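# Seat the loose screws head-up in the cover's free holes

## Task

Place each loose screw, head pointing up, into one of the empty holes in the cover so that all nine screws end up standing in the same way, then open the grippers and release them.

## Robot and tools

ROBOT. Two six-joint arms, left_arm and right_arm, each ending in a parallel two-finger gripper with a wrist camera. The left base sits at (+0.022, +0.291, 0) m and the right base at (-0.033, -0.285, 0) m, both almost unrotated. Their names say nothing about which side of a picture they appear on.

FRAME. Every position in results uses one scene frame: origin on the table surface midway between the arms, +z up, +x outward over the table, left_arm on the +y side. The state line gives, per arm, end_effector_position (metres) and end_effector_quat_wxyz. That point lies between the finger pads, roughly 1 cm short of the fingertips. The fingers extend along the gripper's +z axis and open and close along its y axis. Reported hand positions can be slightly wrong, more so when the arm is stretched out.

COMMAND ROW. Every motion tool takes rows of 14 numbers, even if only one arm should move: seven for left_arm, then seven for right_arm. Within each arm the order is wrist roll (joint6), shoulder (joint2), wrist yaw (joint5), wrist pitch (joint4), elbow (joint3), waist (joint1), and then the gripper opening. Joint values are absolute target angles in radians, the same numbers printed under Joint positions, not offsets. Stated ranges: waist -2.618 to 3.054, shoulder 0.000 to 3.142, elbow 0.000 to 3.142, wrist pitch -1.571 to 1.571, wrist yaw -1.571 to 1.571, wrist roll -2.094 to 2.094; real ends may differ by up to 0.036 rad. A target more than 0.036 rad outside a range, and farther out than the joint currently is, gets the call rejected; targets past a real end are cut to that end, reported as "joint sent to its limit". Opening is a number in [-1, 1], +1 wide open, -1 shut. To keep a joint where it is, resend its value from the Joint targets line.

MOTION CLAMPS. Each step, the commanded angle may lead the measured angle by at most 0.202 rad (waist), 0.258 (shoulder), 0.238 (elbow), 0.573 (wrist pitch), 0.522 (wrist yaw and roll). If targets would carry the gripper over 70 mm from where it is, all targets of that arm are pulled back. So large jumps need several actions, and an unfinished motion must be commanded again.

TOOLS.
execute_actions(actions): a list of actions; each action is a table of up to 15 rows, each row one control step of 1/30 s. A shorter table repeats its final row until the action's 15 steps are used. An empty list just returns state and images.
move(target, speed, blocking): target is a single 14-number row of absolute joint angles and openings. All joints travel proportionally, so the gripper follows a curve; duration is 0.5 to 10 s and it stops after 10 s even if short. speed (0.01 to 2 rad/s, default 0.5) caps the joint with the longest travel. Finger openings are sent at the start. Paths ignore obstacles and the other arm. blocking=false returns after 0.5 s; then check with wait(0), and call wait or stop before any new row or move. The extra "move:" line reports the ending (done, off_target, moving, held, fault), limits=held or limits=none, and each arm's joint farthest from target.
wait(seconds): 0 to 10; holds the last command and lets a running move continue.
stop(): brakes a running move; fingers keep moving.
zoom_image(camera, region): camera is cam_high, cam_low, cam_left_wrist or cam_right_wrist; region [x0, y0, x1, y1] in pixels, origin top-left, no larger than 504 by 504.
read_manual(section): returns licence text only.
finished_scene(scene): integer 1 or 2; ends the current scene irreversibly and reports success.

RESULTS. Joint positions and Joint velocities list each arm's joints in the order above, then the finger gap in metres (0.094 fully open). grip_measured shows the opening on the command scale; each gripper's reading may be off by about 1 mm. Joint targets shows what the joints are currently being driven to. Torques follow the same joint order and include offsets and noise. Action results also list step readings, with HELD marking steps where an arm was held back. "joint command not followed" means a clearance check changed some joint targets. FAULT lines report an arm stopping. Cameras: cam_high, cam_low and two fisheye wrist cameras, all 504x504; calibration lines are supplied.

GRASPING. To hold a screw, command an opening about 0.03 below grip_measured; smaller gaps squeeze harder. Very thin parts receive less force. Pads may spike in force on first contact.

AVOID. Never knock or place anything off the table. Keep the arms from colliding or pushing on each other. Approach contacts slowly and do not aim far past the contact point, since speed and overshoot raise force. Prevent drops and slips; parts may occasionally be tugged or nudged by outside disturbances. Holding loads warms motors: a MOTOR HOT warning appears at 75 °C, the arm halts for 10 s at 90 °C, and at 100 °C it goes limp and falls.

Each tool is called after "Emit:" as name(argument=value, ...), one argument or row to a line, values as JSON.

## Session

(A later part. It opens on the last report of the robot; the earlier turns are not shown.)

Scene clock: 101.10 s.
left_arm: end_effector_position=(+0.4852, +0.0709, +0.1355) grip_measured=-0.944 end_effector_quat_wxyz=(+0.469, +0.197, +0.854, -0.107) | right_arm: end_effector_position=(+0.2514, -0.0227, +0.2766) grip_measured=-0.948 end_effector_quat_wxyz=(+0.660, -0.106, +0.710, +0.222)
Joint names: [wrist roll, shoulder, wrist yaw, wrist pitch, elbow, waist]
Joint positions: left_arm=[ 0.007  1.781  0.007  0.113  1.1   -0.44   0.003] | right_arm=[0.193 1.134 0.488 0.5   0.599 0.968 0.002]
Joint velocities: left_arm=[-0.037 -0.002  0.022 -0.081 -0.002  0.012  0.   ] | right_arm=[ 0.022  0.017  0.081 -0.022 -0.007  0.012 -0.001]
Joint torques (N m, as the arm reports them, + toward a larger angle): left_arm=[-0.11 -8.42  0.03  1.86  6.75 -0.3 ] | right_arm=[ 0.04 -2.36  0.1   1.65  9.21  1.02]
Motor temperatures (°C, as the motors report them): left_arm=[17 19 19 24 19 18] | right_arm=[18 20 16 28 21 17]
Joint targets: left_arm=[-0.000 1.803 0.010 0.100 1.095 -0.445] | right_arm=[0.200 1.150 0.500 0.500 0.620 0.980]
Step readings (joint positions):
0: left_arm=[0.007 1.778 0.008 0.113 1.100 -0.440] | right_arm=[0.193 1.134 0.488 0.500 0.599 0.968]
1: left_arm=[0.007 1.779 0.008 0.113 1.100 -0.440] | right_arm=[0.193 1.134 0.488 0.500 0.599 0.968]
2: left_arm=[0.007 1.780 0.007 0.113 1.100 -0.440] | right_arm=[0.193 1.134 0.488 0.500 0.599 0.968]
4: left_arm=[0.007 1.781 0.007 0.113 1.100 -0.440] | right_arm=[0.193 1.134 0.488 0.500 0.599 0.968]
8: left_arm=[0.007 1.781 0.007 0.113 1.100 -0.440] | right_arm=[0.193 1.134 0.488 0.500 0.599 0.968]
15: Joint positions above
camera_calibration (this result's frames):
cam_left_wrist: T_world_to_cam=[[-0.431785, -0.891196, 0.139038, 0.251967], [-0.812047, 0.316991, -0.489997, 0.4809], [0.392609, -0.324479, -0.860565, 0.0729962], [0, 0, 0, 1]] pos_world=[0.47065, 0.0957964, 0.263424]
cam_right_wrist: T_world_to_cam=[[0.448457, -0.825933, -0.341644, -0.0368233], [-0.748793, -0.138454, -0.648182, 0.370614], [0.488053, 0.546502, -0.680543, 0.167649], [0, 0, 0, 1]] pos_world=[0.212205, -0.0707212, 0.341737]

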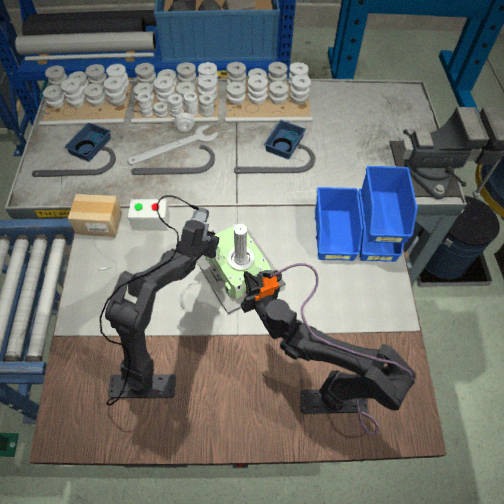

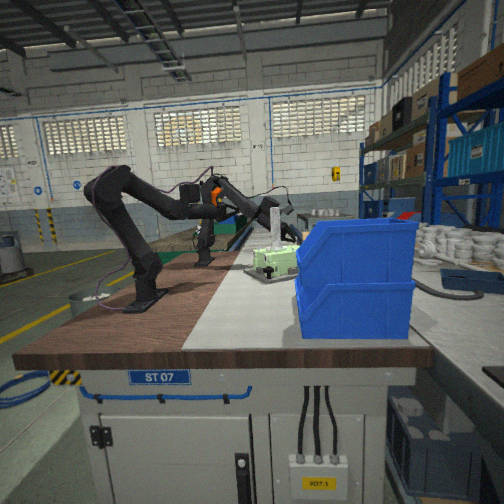

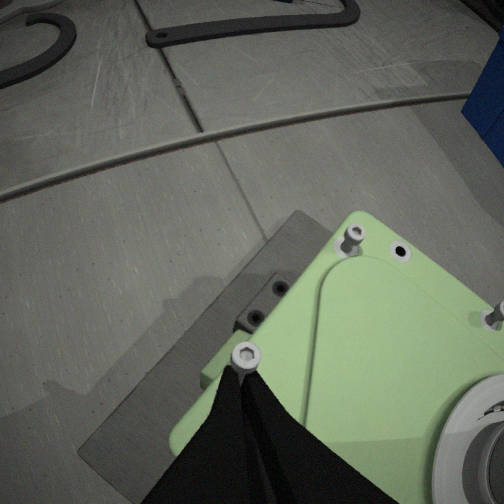

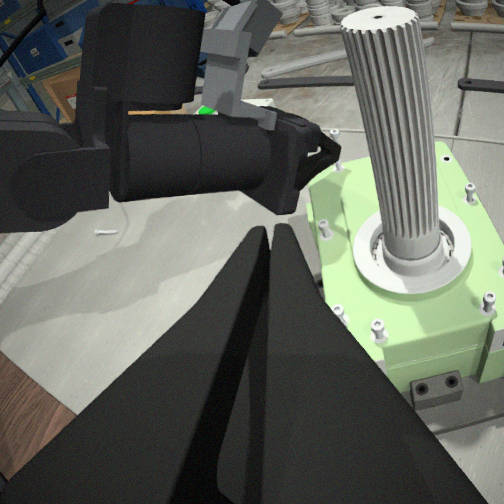

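5 mm in; release.

Emit:
execute_actions(
  actions=[
    [[0,1.78,0.01,0.11,1.10,-0.445,-0.88,0.2,1.15,0.5,0.5,0.62,0.98,-0.95]],
    [[0,1.78,0.01,0.11,1.10,-0.445,-0.72,0.2,1.15,0.5,0.5,0.62,0.98,-0.95]],
    [[0,1.71,0.01,0.11,1.05,-0.445,-0.72,0.2,1.15,0.5,0.5,0.62,0.98,-0.95]],
    [[0,1.6,0.01,0.11,1.0,-0.445,-0.72,0.2,1.15,0.5,0.5,0.62,0.98,-0.95]],
  ],
)

Emit:
move(
  target=[0,1.3,0,-0.5,0.95,0.4,-0.5,0.1,0.9,0.25,0.4,0.45,0.75,-0.95],
  speed=0.7,
)

Scene clock: 104.57 s.
left_arm: end_effector_position=(+0.4619, +0.0819, +0.1846) grip_measured=-0.722 end_effector_quat_wxyz=(+0.512, +0.191, +0.829, -0.117) | right_arm: end_effector_position=(+0.2514, -0.0227, +0.2766) grip_measured=-0.948 end_effector_quat_wxyz=(+0.660, -0.106, +0.710, +0.222)
Joint names: [wrist roll, shoulder, wrist yaw, wrist pitch, elbow, waist]
Joint positions: left_arm=[ 0.007  1.601  0.007  0.126  1.01  -0.44   0.013] | right_arm=[0.193 1.134 0.488 0.5   0.599 0.968 0.002]
Joint velocities: left_arm=[-0.037  0.012  0.066  0.037 -0.017 -0.012  0.001] | right_arm=[ 0.007  0.017  0.037  0.037 -0.012 -0.002 -0.   ]
Joint torques (N m, as the arm reports them, + toward a larger angle): left_arm=[-0.06 -8.66  0.04  1.92  6.65 -0.34] | right_arm=[ 0.04 -2.33  0.11  1.64  9.22  1.04]
Motor temperatures (°C, as the motors report them): left_arm=[17 19 19 24 19 18] | right_arm=[18 20 16 28 21 17]
Joint targets: left_arm=[-0.000 1.600 0.010 0.110 1.000 -0.445] | right_arm=[0.200 1.150 0.500 0.500 0.620 0.980]
Step readings (joint positions; steps 1 to 15: 1st action; 16 to 30: 2nd action; 31 to 45: 3rd action; 46 to 60: 4th action):
0: left_arm=[0.007 1.781 0.007 0.113 1.100 -0.440] | right_arm=[0.193 1.134 0.488 0.500 0.599 0.968]
1: left_arm=[0.007 1.781 0.007 0.114 1.100 -0.440] | right_arm=[0.193 1.134 0.488 0.500 0.599 0.968]
2: left_arm=[0.007 1.781 0.007 0.115 1.100 -0.440] | right_arm=[0.193 1.134 0.488 0.500 0.599 0.968]
4: left_arm=[0.007 1.781 0.007 0.115 1.100 -0.440] | right_arm=[0.193 1.134 0.488 0.500 0.599 0.968]
8: left_arm=[0.007 1.781 0.007 0.115 1.100 -0.440] | right_arm=[0.193 1.134 0.488 0.500 0.599 0.968]
15: left_arm=[0.007 1.781 0.007 0.115 1.100 -0.440] | right_arm=[0.193 1.134 0.488 0.500 0.599 0.968]
16: left_arm=[0.007 1.781 0.007 0.115 1.100 -0.440] | right_arm=[0.193 1.134 0.488 0.500 0.599 0.968]
17: left_arm=[0.007 1.781 0.007 0.115 1.100 -0.440] | right_arm=[0.193 1.134 0.488 0.500 0.599 0.968]
19: left_arm=[0.007 1.781 0.007 0.115 1.100 -0.440] | right_arm=[0.193 1.134 0.488 0.500 0.599 0.968]
23: left_arm=[0.007 1.781 0.007 0.115 1.100 -0.440] | right_arm=[0.193 1.134 0.488 0.500 0.599 0.968]
30: left_arm=[0.007 1.781 0.007 0.115 1.100 -0.440] | right_arm=[0.193 1.134 0.488 0.500 0.599 0.968]
31: left_arm=[0.007 1.776 0.007 0.118 1.095 -0.440] | right_arm=[0.193 1.134 0.488 0.500 0.599 0.968]
32: left_arm=[0.007 1.763 0.007 0.118 1.082 -0.440] | right_arm=[0.193 1.134 0.488 0.500 0.599 0.968]
34: left_arm=[0.007 1.738 0.007 0.116 1.066 -0.440] | right_arm=[0.193 1.134 0.488 0.500 0.599 0.968]
38: left_arm=[0.007 1.719 0.007 0.121 1.065 -0.440] | right_arm=[0.193 1.134 0.488 0.500 0.599 0.968]
45: left_arm=[0.007 1.719 0.007 0.122 1.065 -0.440] | right_arm=[0.193 1.134 0.488 0.500 0.599 0.968]
46: left_arm=[0.007 1.708 0.007 0.124 1.056 -0.440] | right_arm=[0.193 1.134 0.488 0.500 0.599 0.968]
47: left_arm=[0.007 1.685 0.007 0.121 1.036 -0.440] | right_arm=[0.193 1.134 0.488 0.500 0.599 0.968]
49: left_arm=[0.007 1.638 0.007 0.113 1.012 -0.440] | right_arm=[0.193 1.134 0.488 0.500 0.599 0.968]
53: left_arm=[0.007 1.601 0.007 0.126 1.010 -0.440] | right_arm=[0.193 1.134 0.488 0.500 0.599 0.968]
60: Joint positions above
camera_calibration (this result's frames):
cam_left_wrist: T_world_to_cam=[[-0.44471, -0.885075, 0.137384, 0.250689], [-0.76215, 0.293364, -0.577118, 0.47753], [0.47049, -0.361357, -0.805022, 0.0847434], [0, 0, 0, 1]] pos_world=[0.435562, 0.112411, 0.309371]
cam_right_wrist: T_world_to_cam=[[0.448457, -0.825933, -0.341644, -0.0368233], [-0.748793, -0.138454, -0.648182, 0.370614], [0.488053, 0.546502, -0.680543, 0.167649], [0, 0, 0, 1]] pos_world=[0.212205, -0.0707212, 0.341737]

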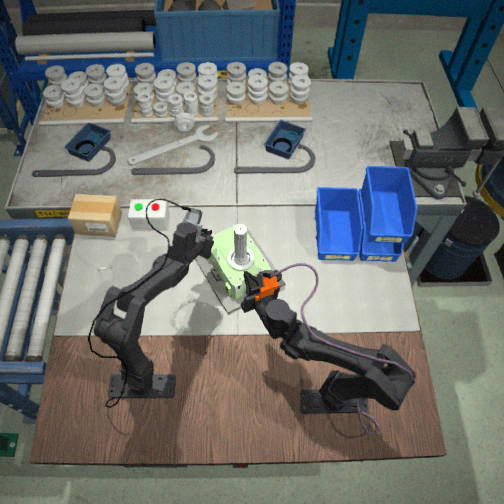

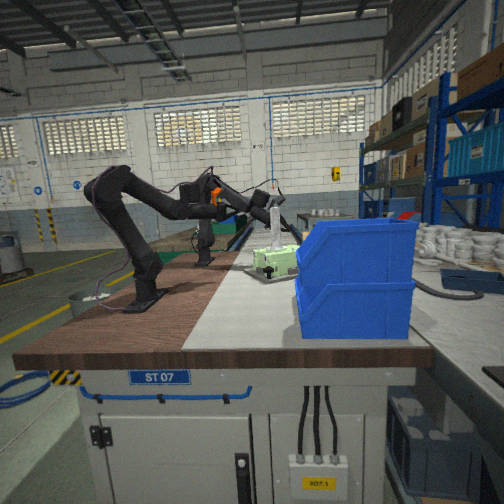

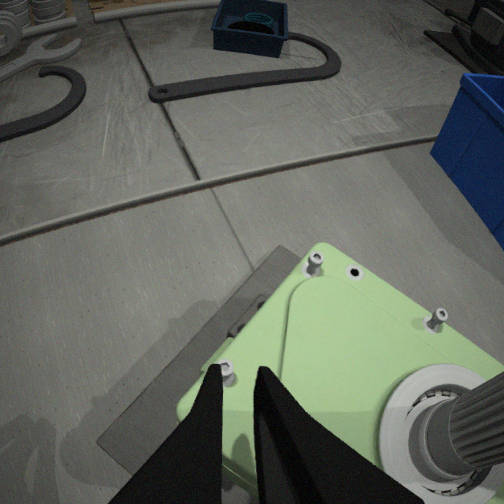

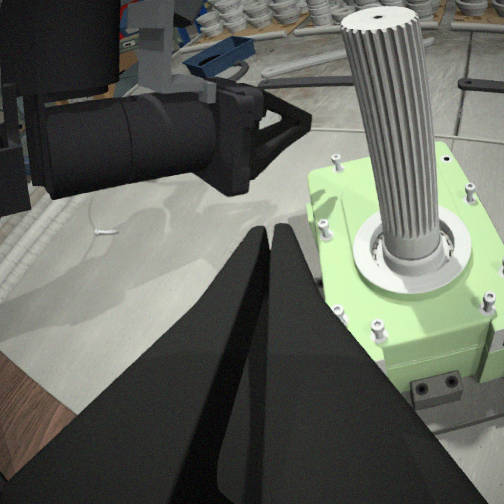

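Scene clock: 106.53 s.
left_arm: end_effector_position=(+0.3649, +0.4344, +0.1635) grip_measured=-0.502 end_effector_quat_wxyz=(+0.355, -0.180, +0.915, +0.072) | right_arm: end_effector_position=(+0.2532, -0.0780, +0.2636) grip_measured=-0.948 end_effector_quat_wxyz=(+0.662, -0.140, +0.708, +0.202)
Joint names: [wrist roll, shoulder, wrist yaw, wrist pitch, elbow, waist]
Joint positions: left_arm=[ 0.006  1.316 -0.001 -0.481  0.967  0.396  0.023] | right_arm=[0.112 0.926 0.262 0.42  0.464 0.762 0.002]
Joint velocities: left_arm=[ 0.051  0.022 -0.007  0.11  -0.007  0.007 -0.001] | right_arm=[-0.066 -0.022 -0.081 -0.022 -0.007  0.002 -0.001]
Joint torques (N m, as the arm reports them, + toward a larger angle): left_arm=[-0.03 -6.7   0.03  1.48  6.35  0.38] | right_arm=[-0.11 -4.24 -0.11  1.52  6.59 -1.08]
Motor temperatures (°C, as the motors report them): left_arm=[17 19 19 24 19 18] | right_arm=[18 20 16 28 21 17]
Joint targets: left_arm=[-0.000 1.300 -0.000 -0.500 0.950 0.400] | right_arm=[0.100 0.900 0.250 0.400 0.450 0.750]
move: off_target (right_arm); limits=none; left_arm: farthest joint: the wrist pitch, 0.019 radians from its target (0.626 radians at the start); right_arm: farthest joint: the shoulder, 0.026 radians from its target (0.234 radians at the start)
camera_calibration (this result's frames):
cam_left_wrist: T_world_to_cam=[[0.411097, -0.902093, 0.13125, 0.218611], [-0.867217, -0.431385, -0.248678, 0.587473], [0.28095, -0.0115913, -0.959652, 0.183254], [0, 0, 0, 1]] pos_world=[0.368111, 0.452758, 0.293259]
cam_right_wrist: T_world_to_cam=[[0.475177, -0.837411, -0.270092, -0.114238], [-0.728055, -0.201822, -0.655136, 0.347479], [0.494108, 0.507947, -0.705583, 0.190256], [0, 0, 0, 1]] pos_world=[0.21326, -0.122175, 0.331033]

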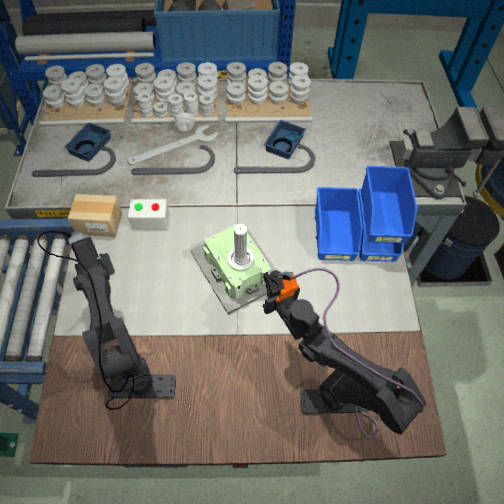

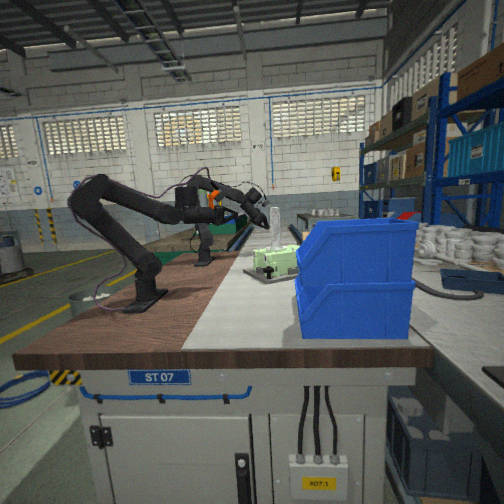

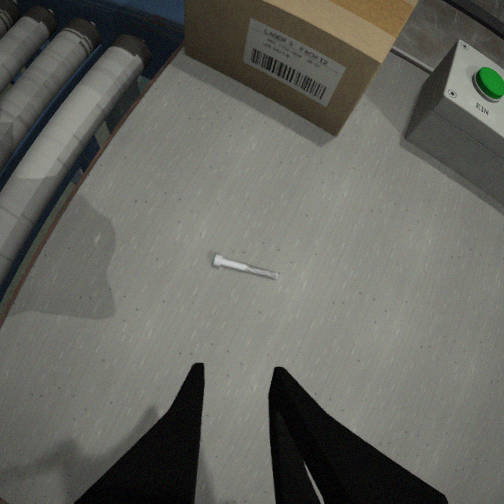

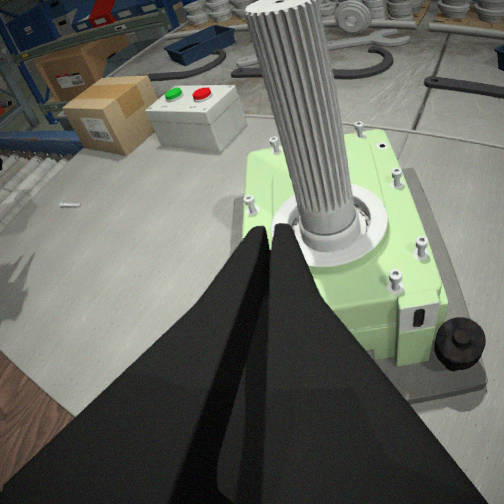

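Emit:
move(
  target=[-1.22,2.42,0.405,-1.49,2.21,0.537,-0.5,0.1,0.9,0.25,0.4,0.45,0.75,-0.95],
  speed=0.7,
)

Emit:
move(
  target=[-1.22,2.435,0.405,-1.36,2.065,0.537,-0.5,0.1,0.9,0.25,0.4,0.45,0.75,-0.95],
  speed=0.15,
)

Scene clock: 111.73 s.
left_arm: end_effector_position=(+0.4346, +0.4519, +0.0643) grip_measured=-0.502 end_effector_quat_wxyz=(+0.129, +0.756, -0.621, +0.164) | right_arm: end_effector_position=(+0.2532, -0.0780, +0.2636) grip_measured=-0.948 end_effector_quat_wxyz=(+0.662, -0.141, +0.708, +0.202)
Joint names: [wrist roll, shoulder, wrist yaw, wrist pitch, elbow, waist]
Joint positions: left_arm=[-1.211  2.417  0.399 -1.478  2.188  0.529  0.023] | right_arm=[0.111 0.926 0.262 0.42  0.464 0.762 0.002]
Joint velocities: left_arm=[-0.066 -0.007 -0.022 -0.11  -0.002  0.012 -0.001] | right_arm=[-0.037  0.007 -0.051  0.037  0.012 -0.017 -0.001]
Joint torques (N m, as the arm reports them, + toward a larger angle): left_arm=[ -0.08 -14.72   0.32  -0.08   7.83   0.52] | right_arm=[-0.11 -4.26 -0.09  1.52  6.66 -1.1 ]
Motor temperatures (°C, as the motors report them): left_arm=[17 19 19 23 19 18] | right_arm=[18 20 16 28 21 17]
Joint targets: left_arm=[-1.220 2.420 0.405 -1.490 2.210 0.537] | right_arm=[0.100 0.900 0.250 0.400 0.450 0.750]
move: off_target (left_arm, right_arm); limits=none; left_arm: farthest joint: the elbow, 0.022 radians from its target (1.243 radians at the start); right_arm: farthest joint: the shoulder, 0.026 radians from its target (0.026 radians at the start)
camera_calibration (this result's frames):
cam_left_wrist: T_world_to_cam=[[0.943438, 0.330345, 0.0282466, -0.562922], [0.182166, -0.58766, 0.788334, 0.178671], [0.277021, -0.738599, -0.614598, 0.37674], [0, 0, 0, 1]] pos_world=[0.394169, 0.569215, 0.106592]
cam_right_wrist: T_world_to_cam=[[0.475239, -0.837494, -0.269725, -0.114357], [-0.727934, -0.202054, -0.655199, 0.347447], [0.494227, 0.507718, -0.705665, 0.19023], [0, 0, 0, 1]] pos_world=[0.213249, -0.122153, 0.331041]

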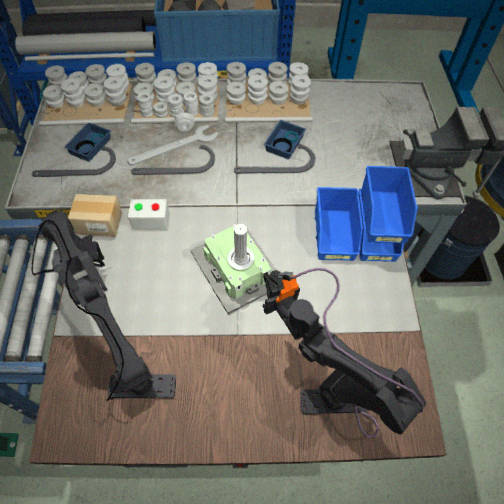

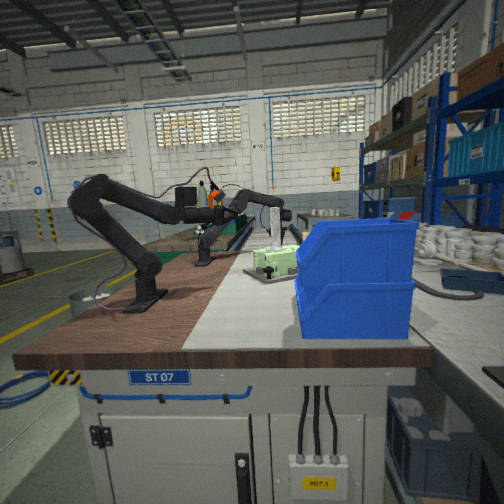

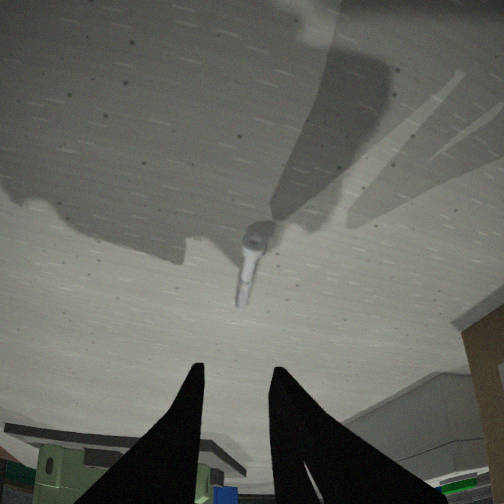

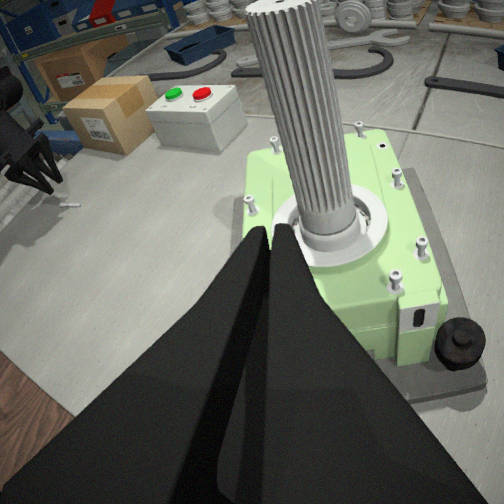

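Scene clock: 113.13 s.
left_arm: end_effector_position=(+0.4348, +0.4519, +0.0356) grip_measured=-0.502 end_effector_quat_wxyz=(+0.128, +0.756, -0.621, +0.165) | right_arm: end_effector_position=(+0.2531, -0.0779, +0.2636) grip_measured=-0.948 end_effector_quat_wxyz=(+0.662, -0.141, +0.708, +0.202)
Joint names: [wrist roll, shoulder, wrist yaw, wrist pitch, elbow, waist]
Joint positions: left_arm=[-1.212  2.421  0.4   -1.366  2.083  0.529  0.023] | right_arm=[0.111 0.926 0.262 0.42  0.464 0.762 0.002]
Joint velocities: left_arm=[ 0.007  0.007 -0.081 -0.037 -0.007  0.002 -0.001] | right_arm=[-0.037 -0.002 -0.066 -0.007 -0.007  0.012 -0.   ]
Joint torques (N m, as the arm reports them, + toward a larger angle): left_arm=[ -0.09 -14.03   0.31   0.15   4.66   0.58] | right_arm=[-0.11 -4.24 -0.11  1.52  6.59 -1.09]
Motor temperatures (°C, as the motors report them): left_arm=[17 19 19 23 19 18] | right_arm=[18 20 16 28 21 17]
Joint targets: left_arm=[-1.220 2.435 0.405 -1.360 2.065 0.537] | right_arm=[0.100 0.900 0.250 0.400 0.450 0.750]
move: off_target (right_arm); limits=none; left_arm: farthest joint: the elbow, 0.018 radians from its target (0.123 radians at the start); right_arm: farthest joint: the shoulder, 0.026 radians from its target (0.026 radians at the start)
camera_calibration (this result's frames):
cam_left_wrist: T_world_to_cam=[[0.943025, 0.331357, 0.0301011, -0.562655], [0.181461, -0.588031, 0.788221, 0.201763], [0.278883, -0.73785, -0.614656, 0.357931], [0, 0, 0, 1]] pos_world=[0.394165, 0.569182, 0.0779072]
cam_right_wrist: T_world_to_cam=[[0.475555, -0.83731, -0.26974, -0.114353], [-0.727864, -0.202324, -0.655194, 0.347395], [0.494025, 0.507915, -0.705664, 0.190281], [0, 0, 0, 1]] pos_world=[0.213234, -0.122109, 0.33104]

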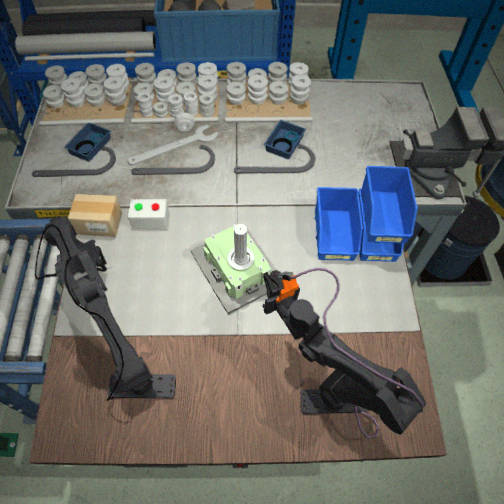

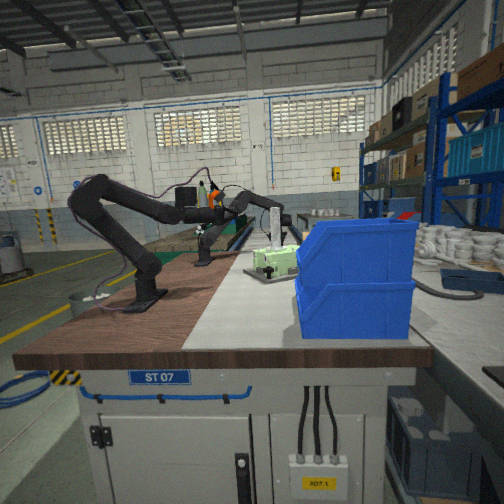

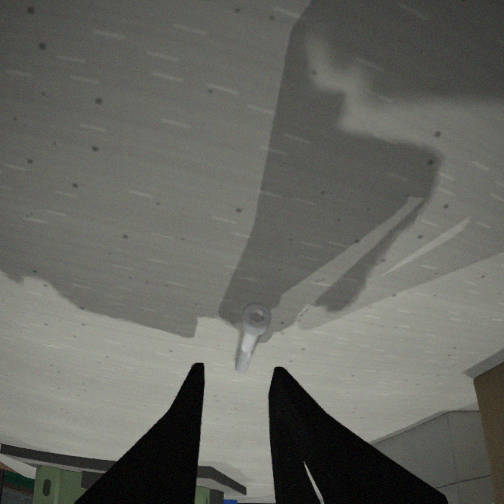

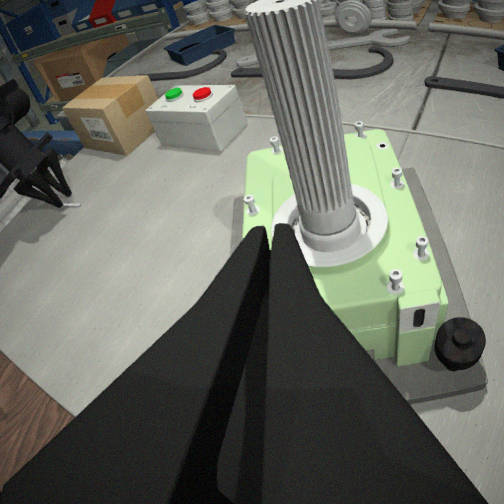

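Emit:
move(
  target=[-1.09,2.453,0.405,-1.31,2.04,0.537,-0.5,0.1,0.9,0.25,0.4,0.45,0.75,-0.95],
  speed=0.12,
)

Emit:
execute_actions(
  actions=[
    [[-1.09,2.453,0.405,-1.31,2.04,0.537,-0.82,0.1,0.9,0.25,0.4,0.45,0.75,-0.95]],
  ],
)

Emit:
zoom_image(
  camera="cam_left_wrist",
  region=[170,300,310,440],
)

Scene clock: 115.70 s.
left_arm: end_effector_position=(+0.4373, +0.4533, +0.0228) grip_measured=-0.501 end_effector_quat_wxyz=(+0.117, +0.719, -0.663, +0.173) | right_arm: end_effector_position=(+0.2531, -0.0779, +0.2636) grip_measured=-0.948 end_effector_quat_wxyz=(+0.662, -0.141, +0.708, +0.202)
Joint names: [wrist roll, shoulder, wrist yaw, wrist pitch, elbow, waist]
Joint positions: left_arm=[-1.099  2.438  0.402 -1.322  2.06   0.53   0.023] | right_arm=[0.111 0.926 0.262 0.42  0.464 0.762 0.002]
Joint velocities: left_arm=[-0.037  0.002 -0.037 -0.007 -0.002  0.002  0.   ] | right_arm=[-0.051  0.017  0.051  0.007 -0.002  0.012  0.001]
Joint torques (N m, as the arm reports them, + toward a larger angle): left_arm=[  0.07 -13.92   0.3    0.22   4.48   0.54] | right_arm=[-0.12 -4.26 -0.1   1.51  6.66 -1.08]
Motor temperatures (°C, as the motors report them): left_arm=[17 20 19 23 19 18] | right_arm=[18 20 16 28 21 17]
Joint targets: left_arm=[-1.090 2.453 0.405 -1.310 2.040 0.537] | right_arm=[0.100 0.900 0.250 0.400 0.450 0.750]
move: off_target (right_arm); limits=none; left_arm: farthest joint: the elbow, 0.020 radians from its target (0.043 radians at the start); right_arm: farthest joint: the shoulder, 0.026 radians from its target (0.026 radians at the start)
camera_calibration (this result's frames):
cam_left_wrist: T_world_to_cam=[[0.969178, 0.232427, 0.0816776, -0.532834], [0.0799034, -0.610175, 0.788227, 0.266706], [0.233043, -0.757406, -0.60994, 0.379176], [0, 0, 0, 1]] pos_world=[0.406736, 0.573773, 0.0645701]
cam_right_wrist: T_world_to_cam=[[0.475555, -0.83731, -0.26974, -0.114353], [-0.727864, -0.202324, -0.655194, 0.347395], [0.494025, 0.507915, -0.705664, 0.190281], [0, 0, 0, 1]] pos_world=[0.213234, -0.122109, 0.33104]

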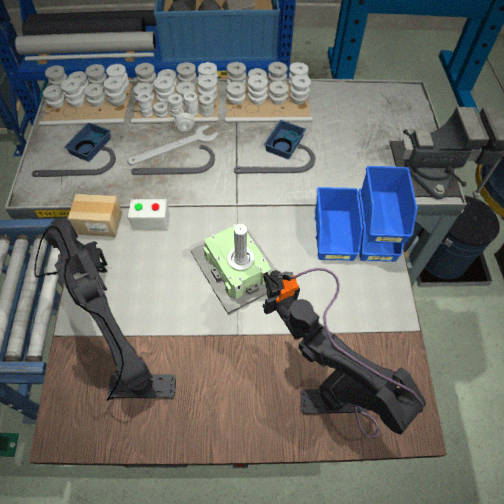

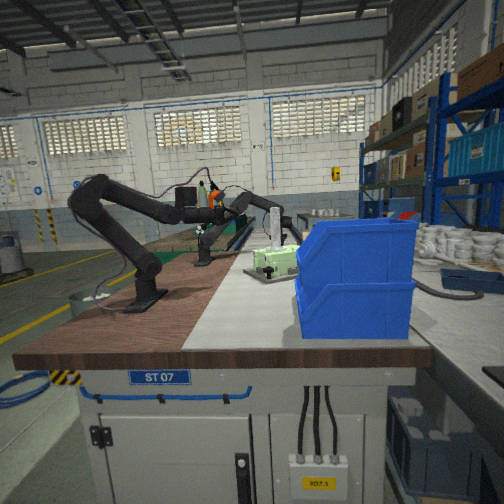

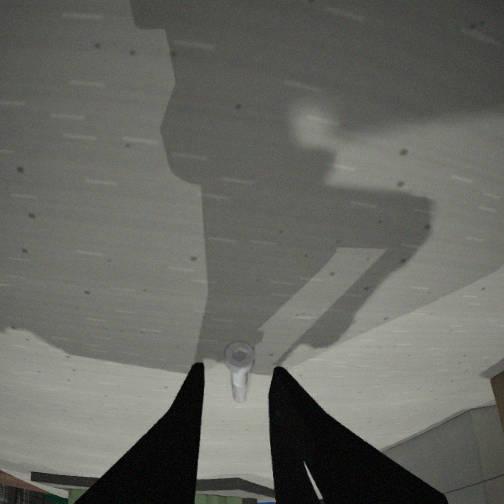

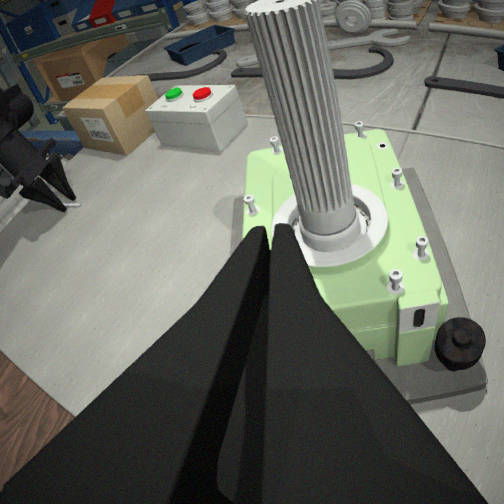

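Scene clock: 116.20 s.
left_arm: end_effector_position=(+0.4376, +0.4535, +0.0227) grip_measured=-0.818 end_effector_quat_wxyz=(+0.116, +0.719, -0.663, +0.174) | right_arm: end_effector_position=(+0.2531, -0.0779, +0.2636) grip_measured=-0.948 end_effector_quat_wxyz=(+0.662, -0.141, +0.708, +0.202)
Joint names: [wrist roll, shoulder, wrist yaw, wrist pitch, elbow, waist]
Joint positions: left_arm=[-1.098  2.438  0.402 -1.321  2.06   0.53   0.009] | right_arm=[0.111 0.926 0.262 0.42  0.464 0.762 0.002]
Joint velocities: left_arm=[-0.007 -0.017 -0.007  0.037 -0.017 -0.022  0.   ] | right_arm=[-0.066 -0.007  0.051 -0.022  0.012  0.007 -0.   ]
Joint torques (N m, as the arm reports them, + toward a larger angle): left_arm=[  0.07 -13.9    0.28   0.17   4.25   0.48] | right_arm=[-0.12 -4.28 -0.11  1.53  6.61 -1.06]
Motor temperatures (°C, as the motors report them): left_arm=[17 20 19 23 19 18] | right_arm=[18 20 16 28 21 17]
Joint targets: left_arm=[-1.090 2.453 0.405 -1.310 2.040 0.537] | right_arm=[0.100 0.900 0.250 0.400 0.450 0.750]
Step readings (joint positions):
0: left_arm=[-1.099 2.438 0.402 -1.322 2.060 0.530] | right_arm=[0.111 0.926 0.262 0.420 0.464 0.762]
1: left_arm=[-1.099 2.438 0.402 -1.322 2.060 0.530] | right_arm=[0.111 0.926 0.262 0.420 0.464 0.762]
2: left_arm=[-1.098 2.438 0.402 -1.322 2.060 0.530] | right_arm=[0.111 0.926 0.262 0.420 0.464 0.762]
4: left_arm=[-1.098 2.438 0.402 -1.321 2.060 0.530] | right_arm=[0.111 0.926 0.262 0.420 0.464 0.762]
8: left_arm=[-1.098 2.438 0.402 -1.321 2.060 0.530] | right_arm=[0.111 0.926 0.262 0.420 0.464 0.762]
15: Joint positions above
camera_calibration (this result's frames):
cam_left_wrist: T_world_to_cam=[[0.969274, 0.231342, 0.0835992, -0.532762], [0.0778687, -0.61095, 0.787831, 0.268078], [0.233333, -0.757114, -0.610192, 0.378958], [0, 0, 0, 1]] pos_world=[0.407094, 0.573946, 0.0645759]
cam_right_wrist: T_world_to_cam=[[0.475555, -0.83731, -0.26974, -0.114353], [-0.727864, -0.202324, -0.655194, 0.347395], [0.494025, 0.507915, -0.705664, 0.190281], [0, 0, 0, 1]] pos_world=[0.213234, -0.122109, 0.33104]

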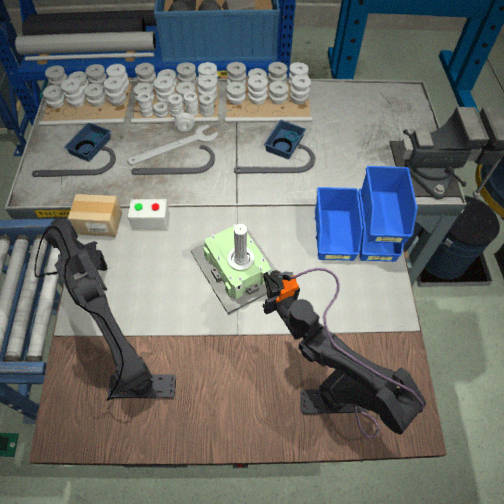

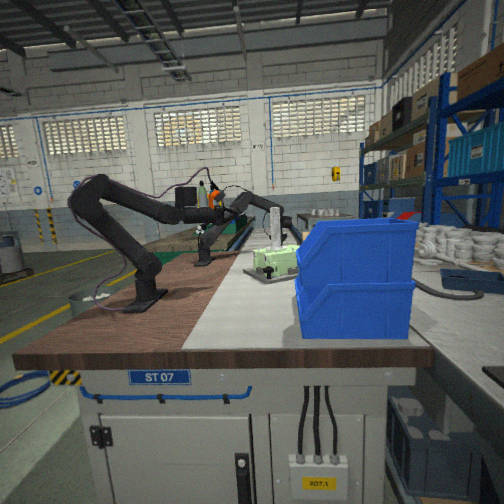

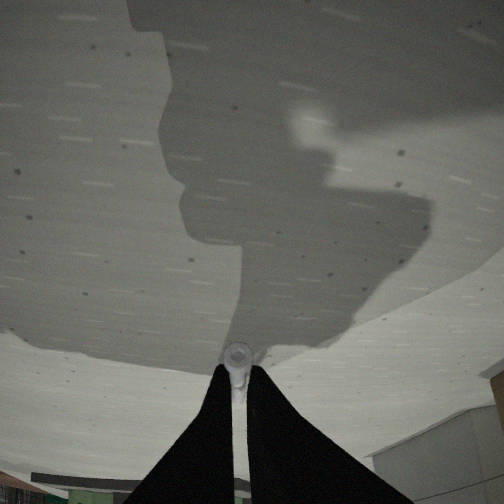

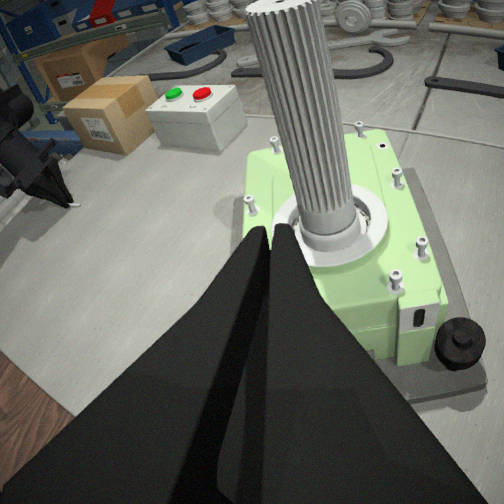

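Region (170, 300, 310, 440) of cam_left_wrist's 504x504 image, scaled by 3.600, with more detail than that image has.

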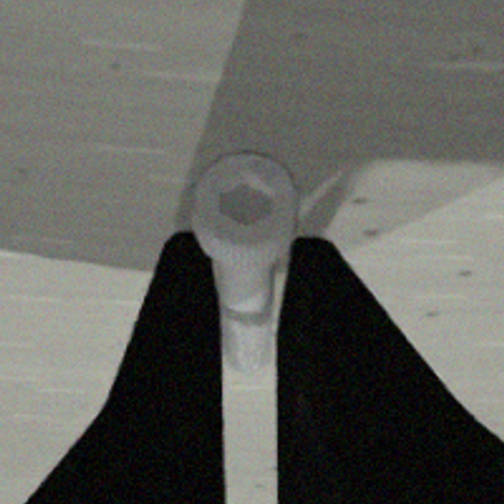

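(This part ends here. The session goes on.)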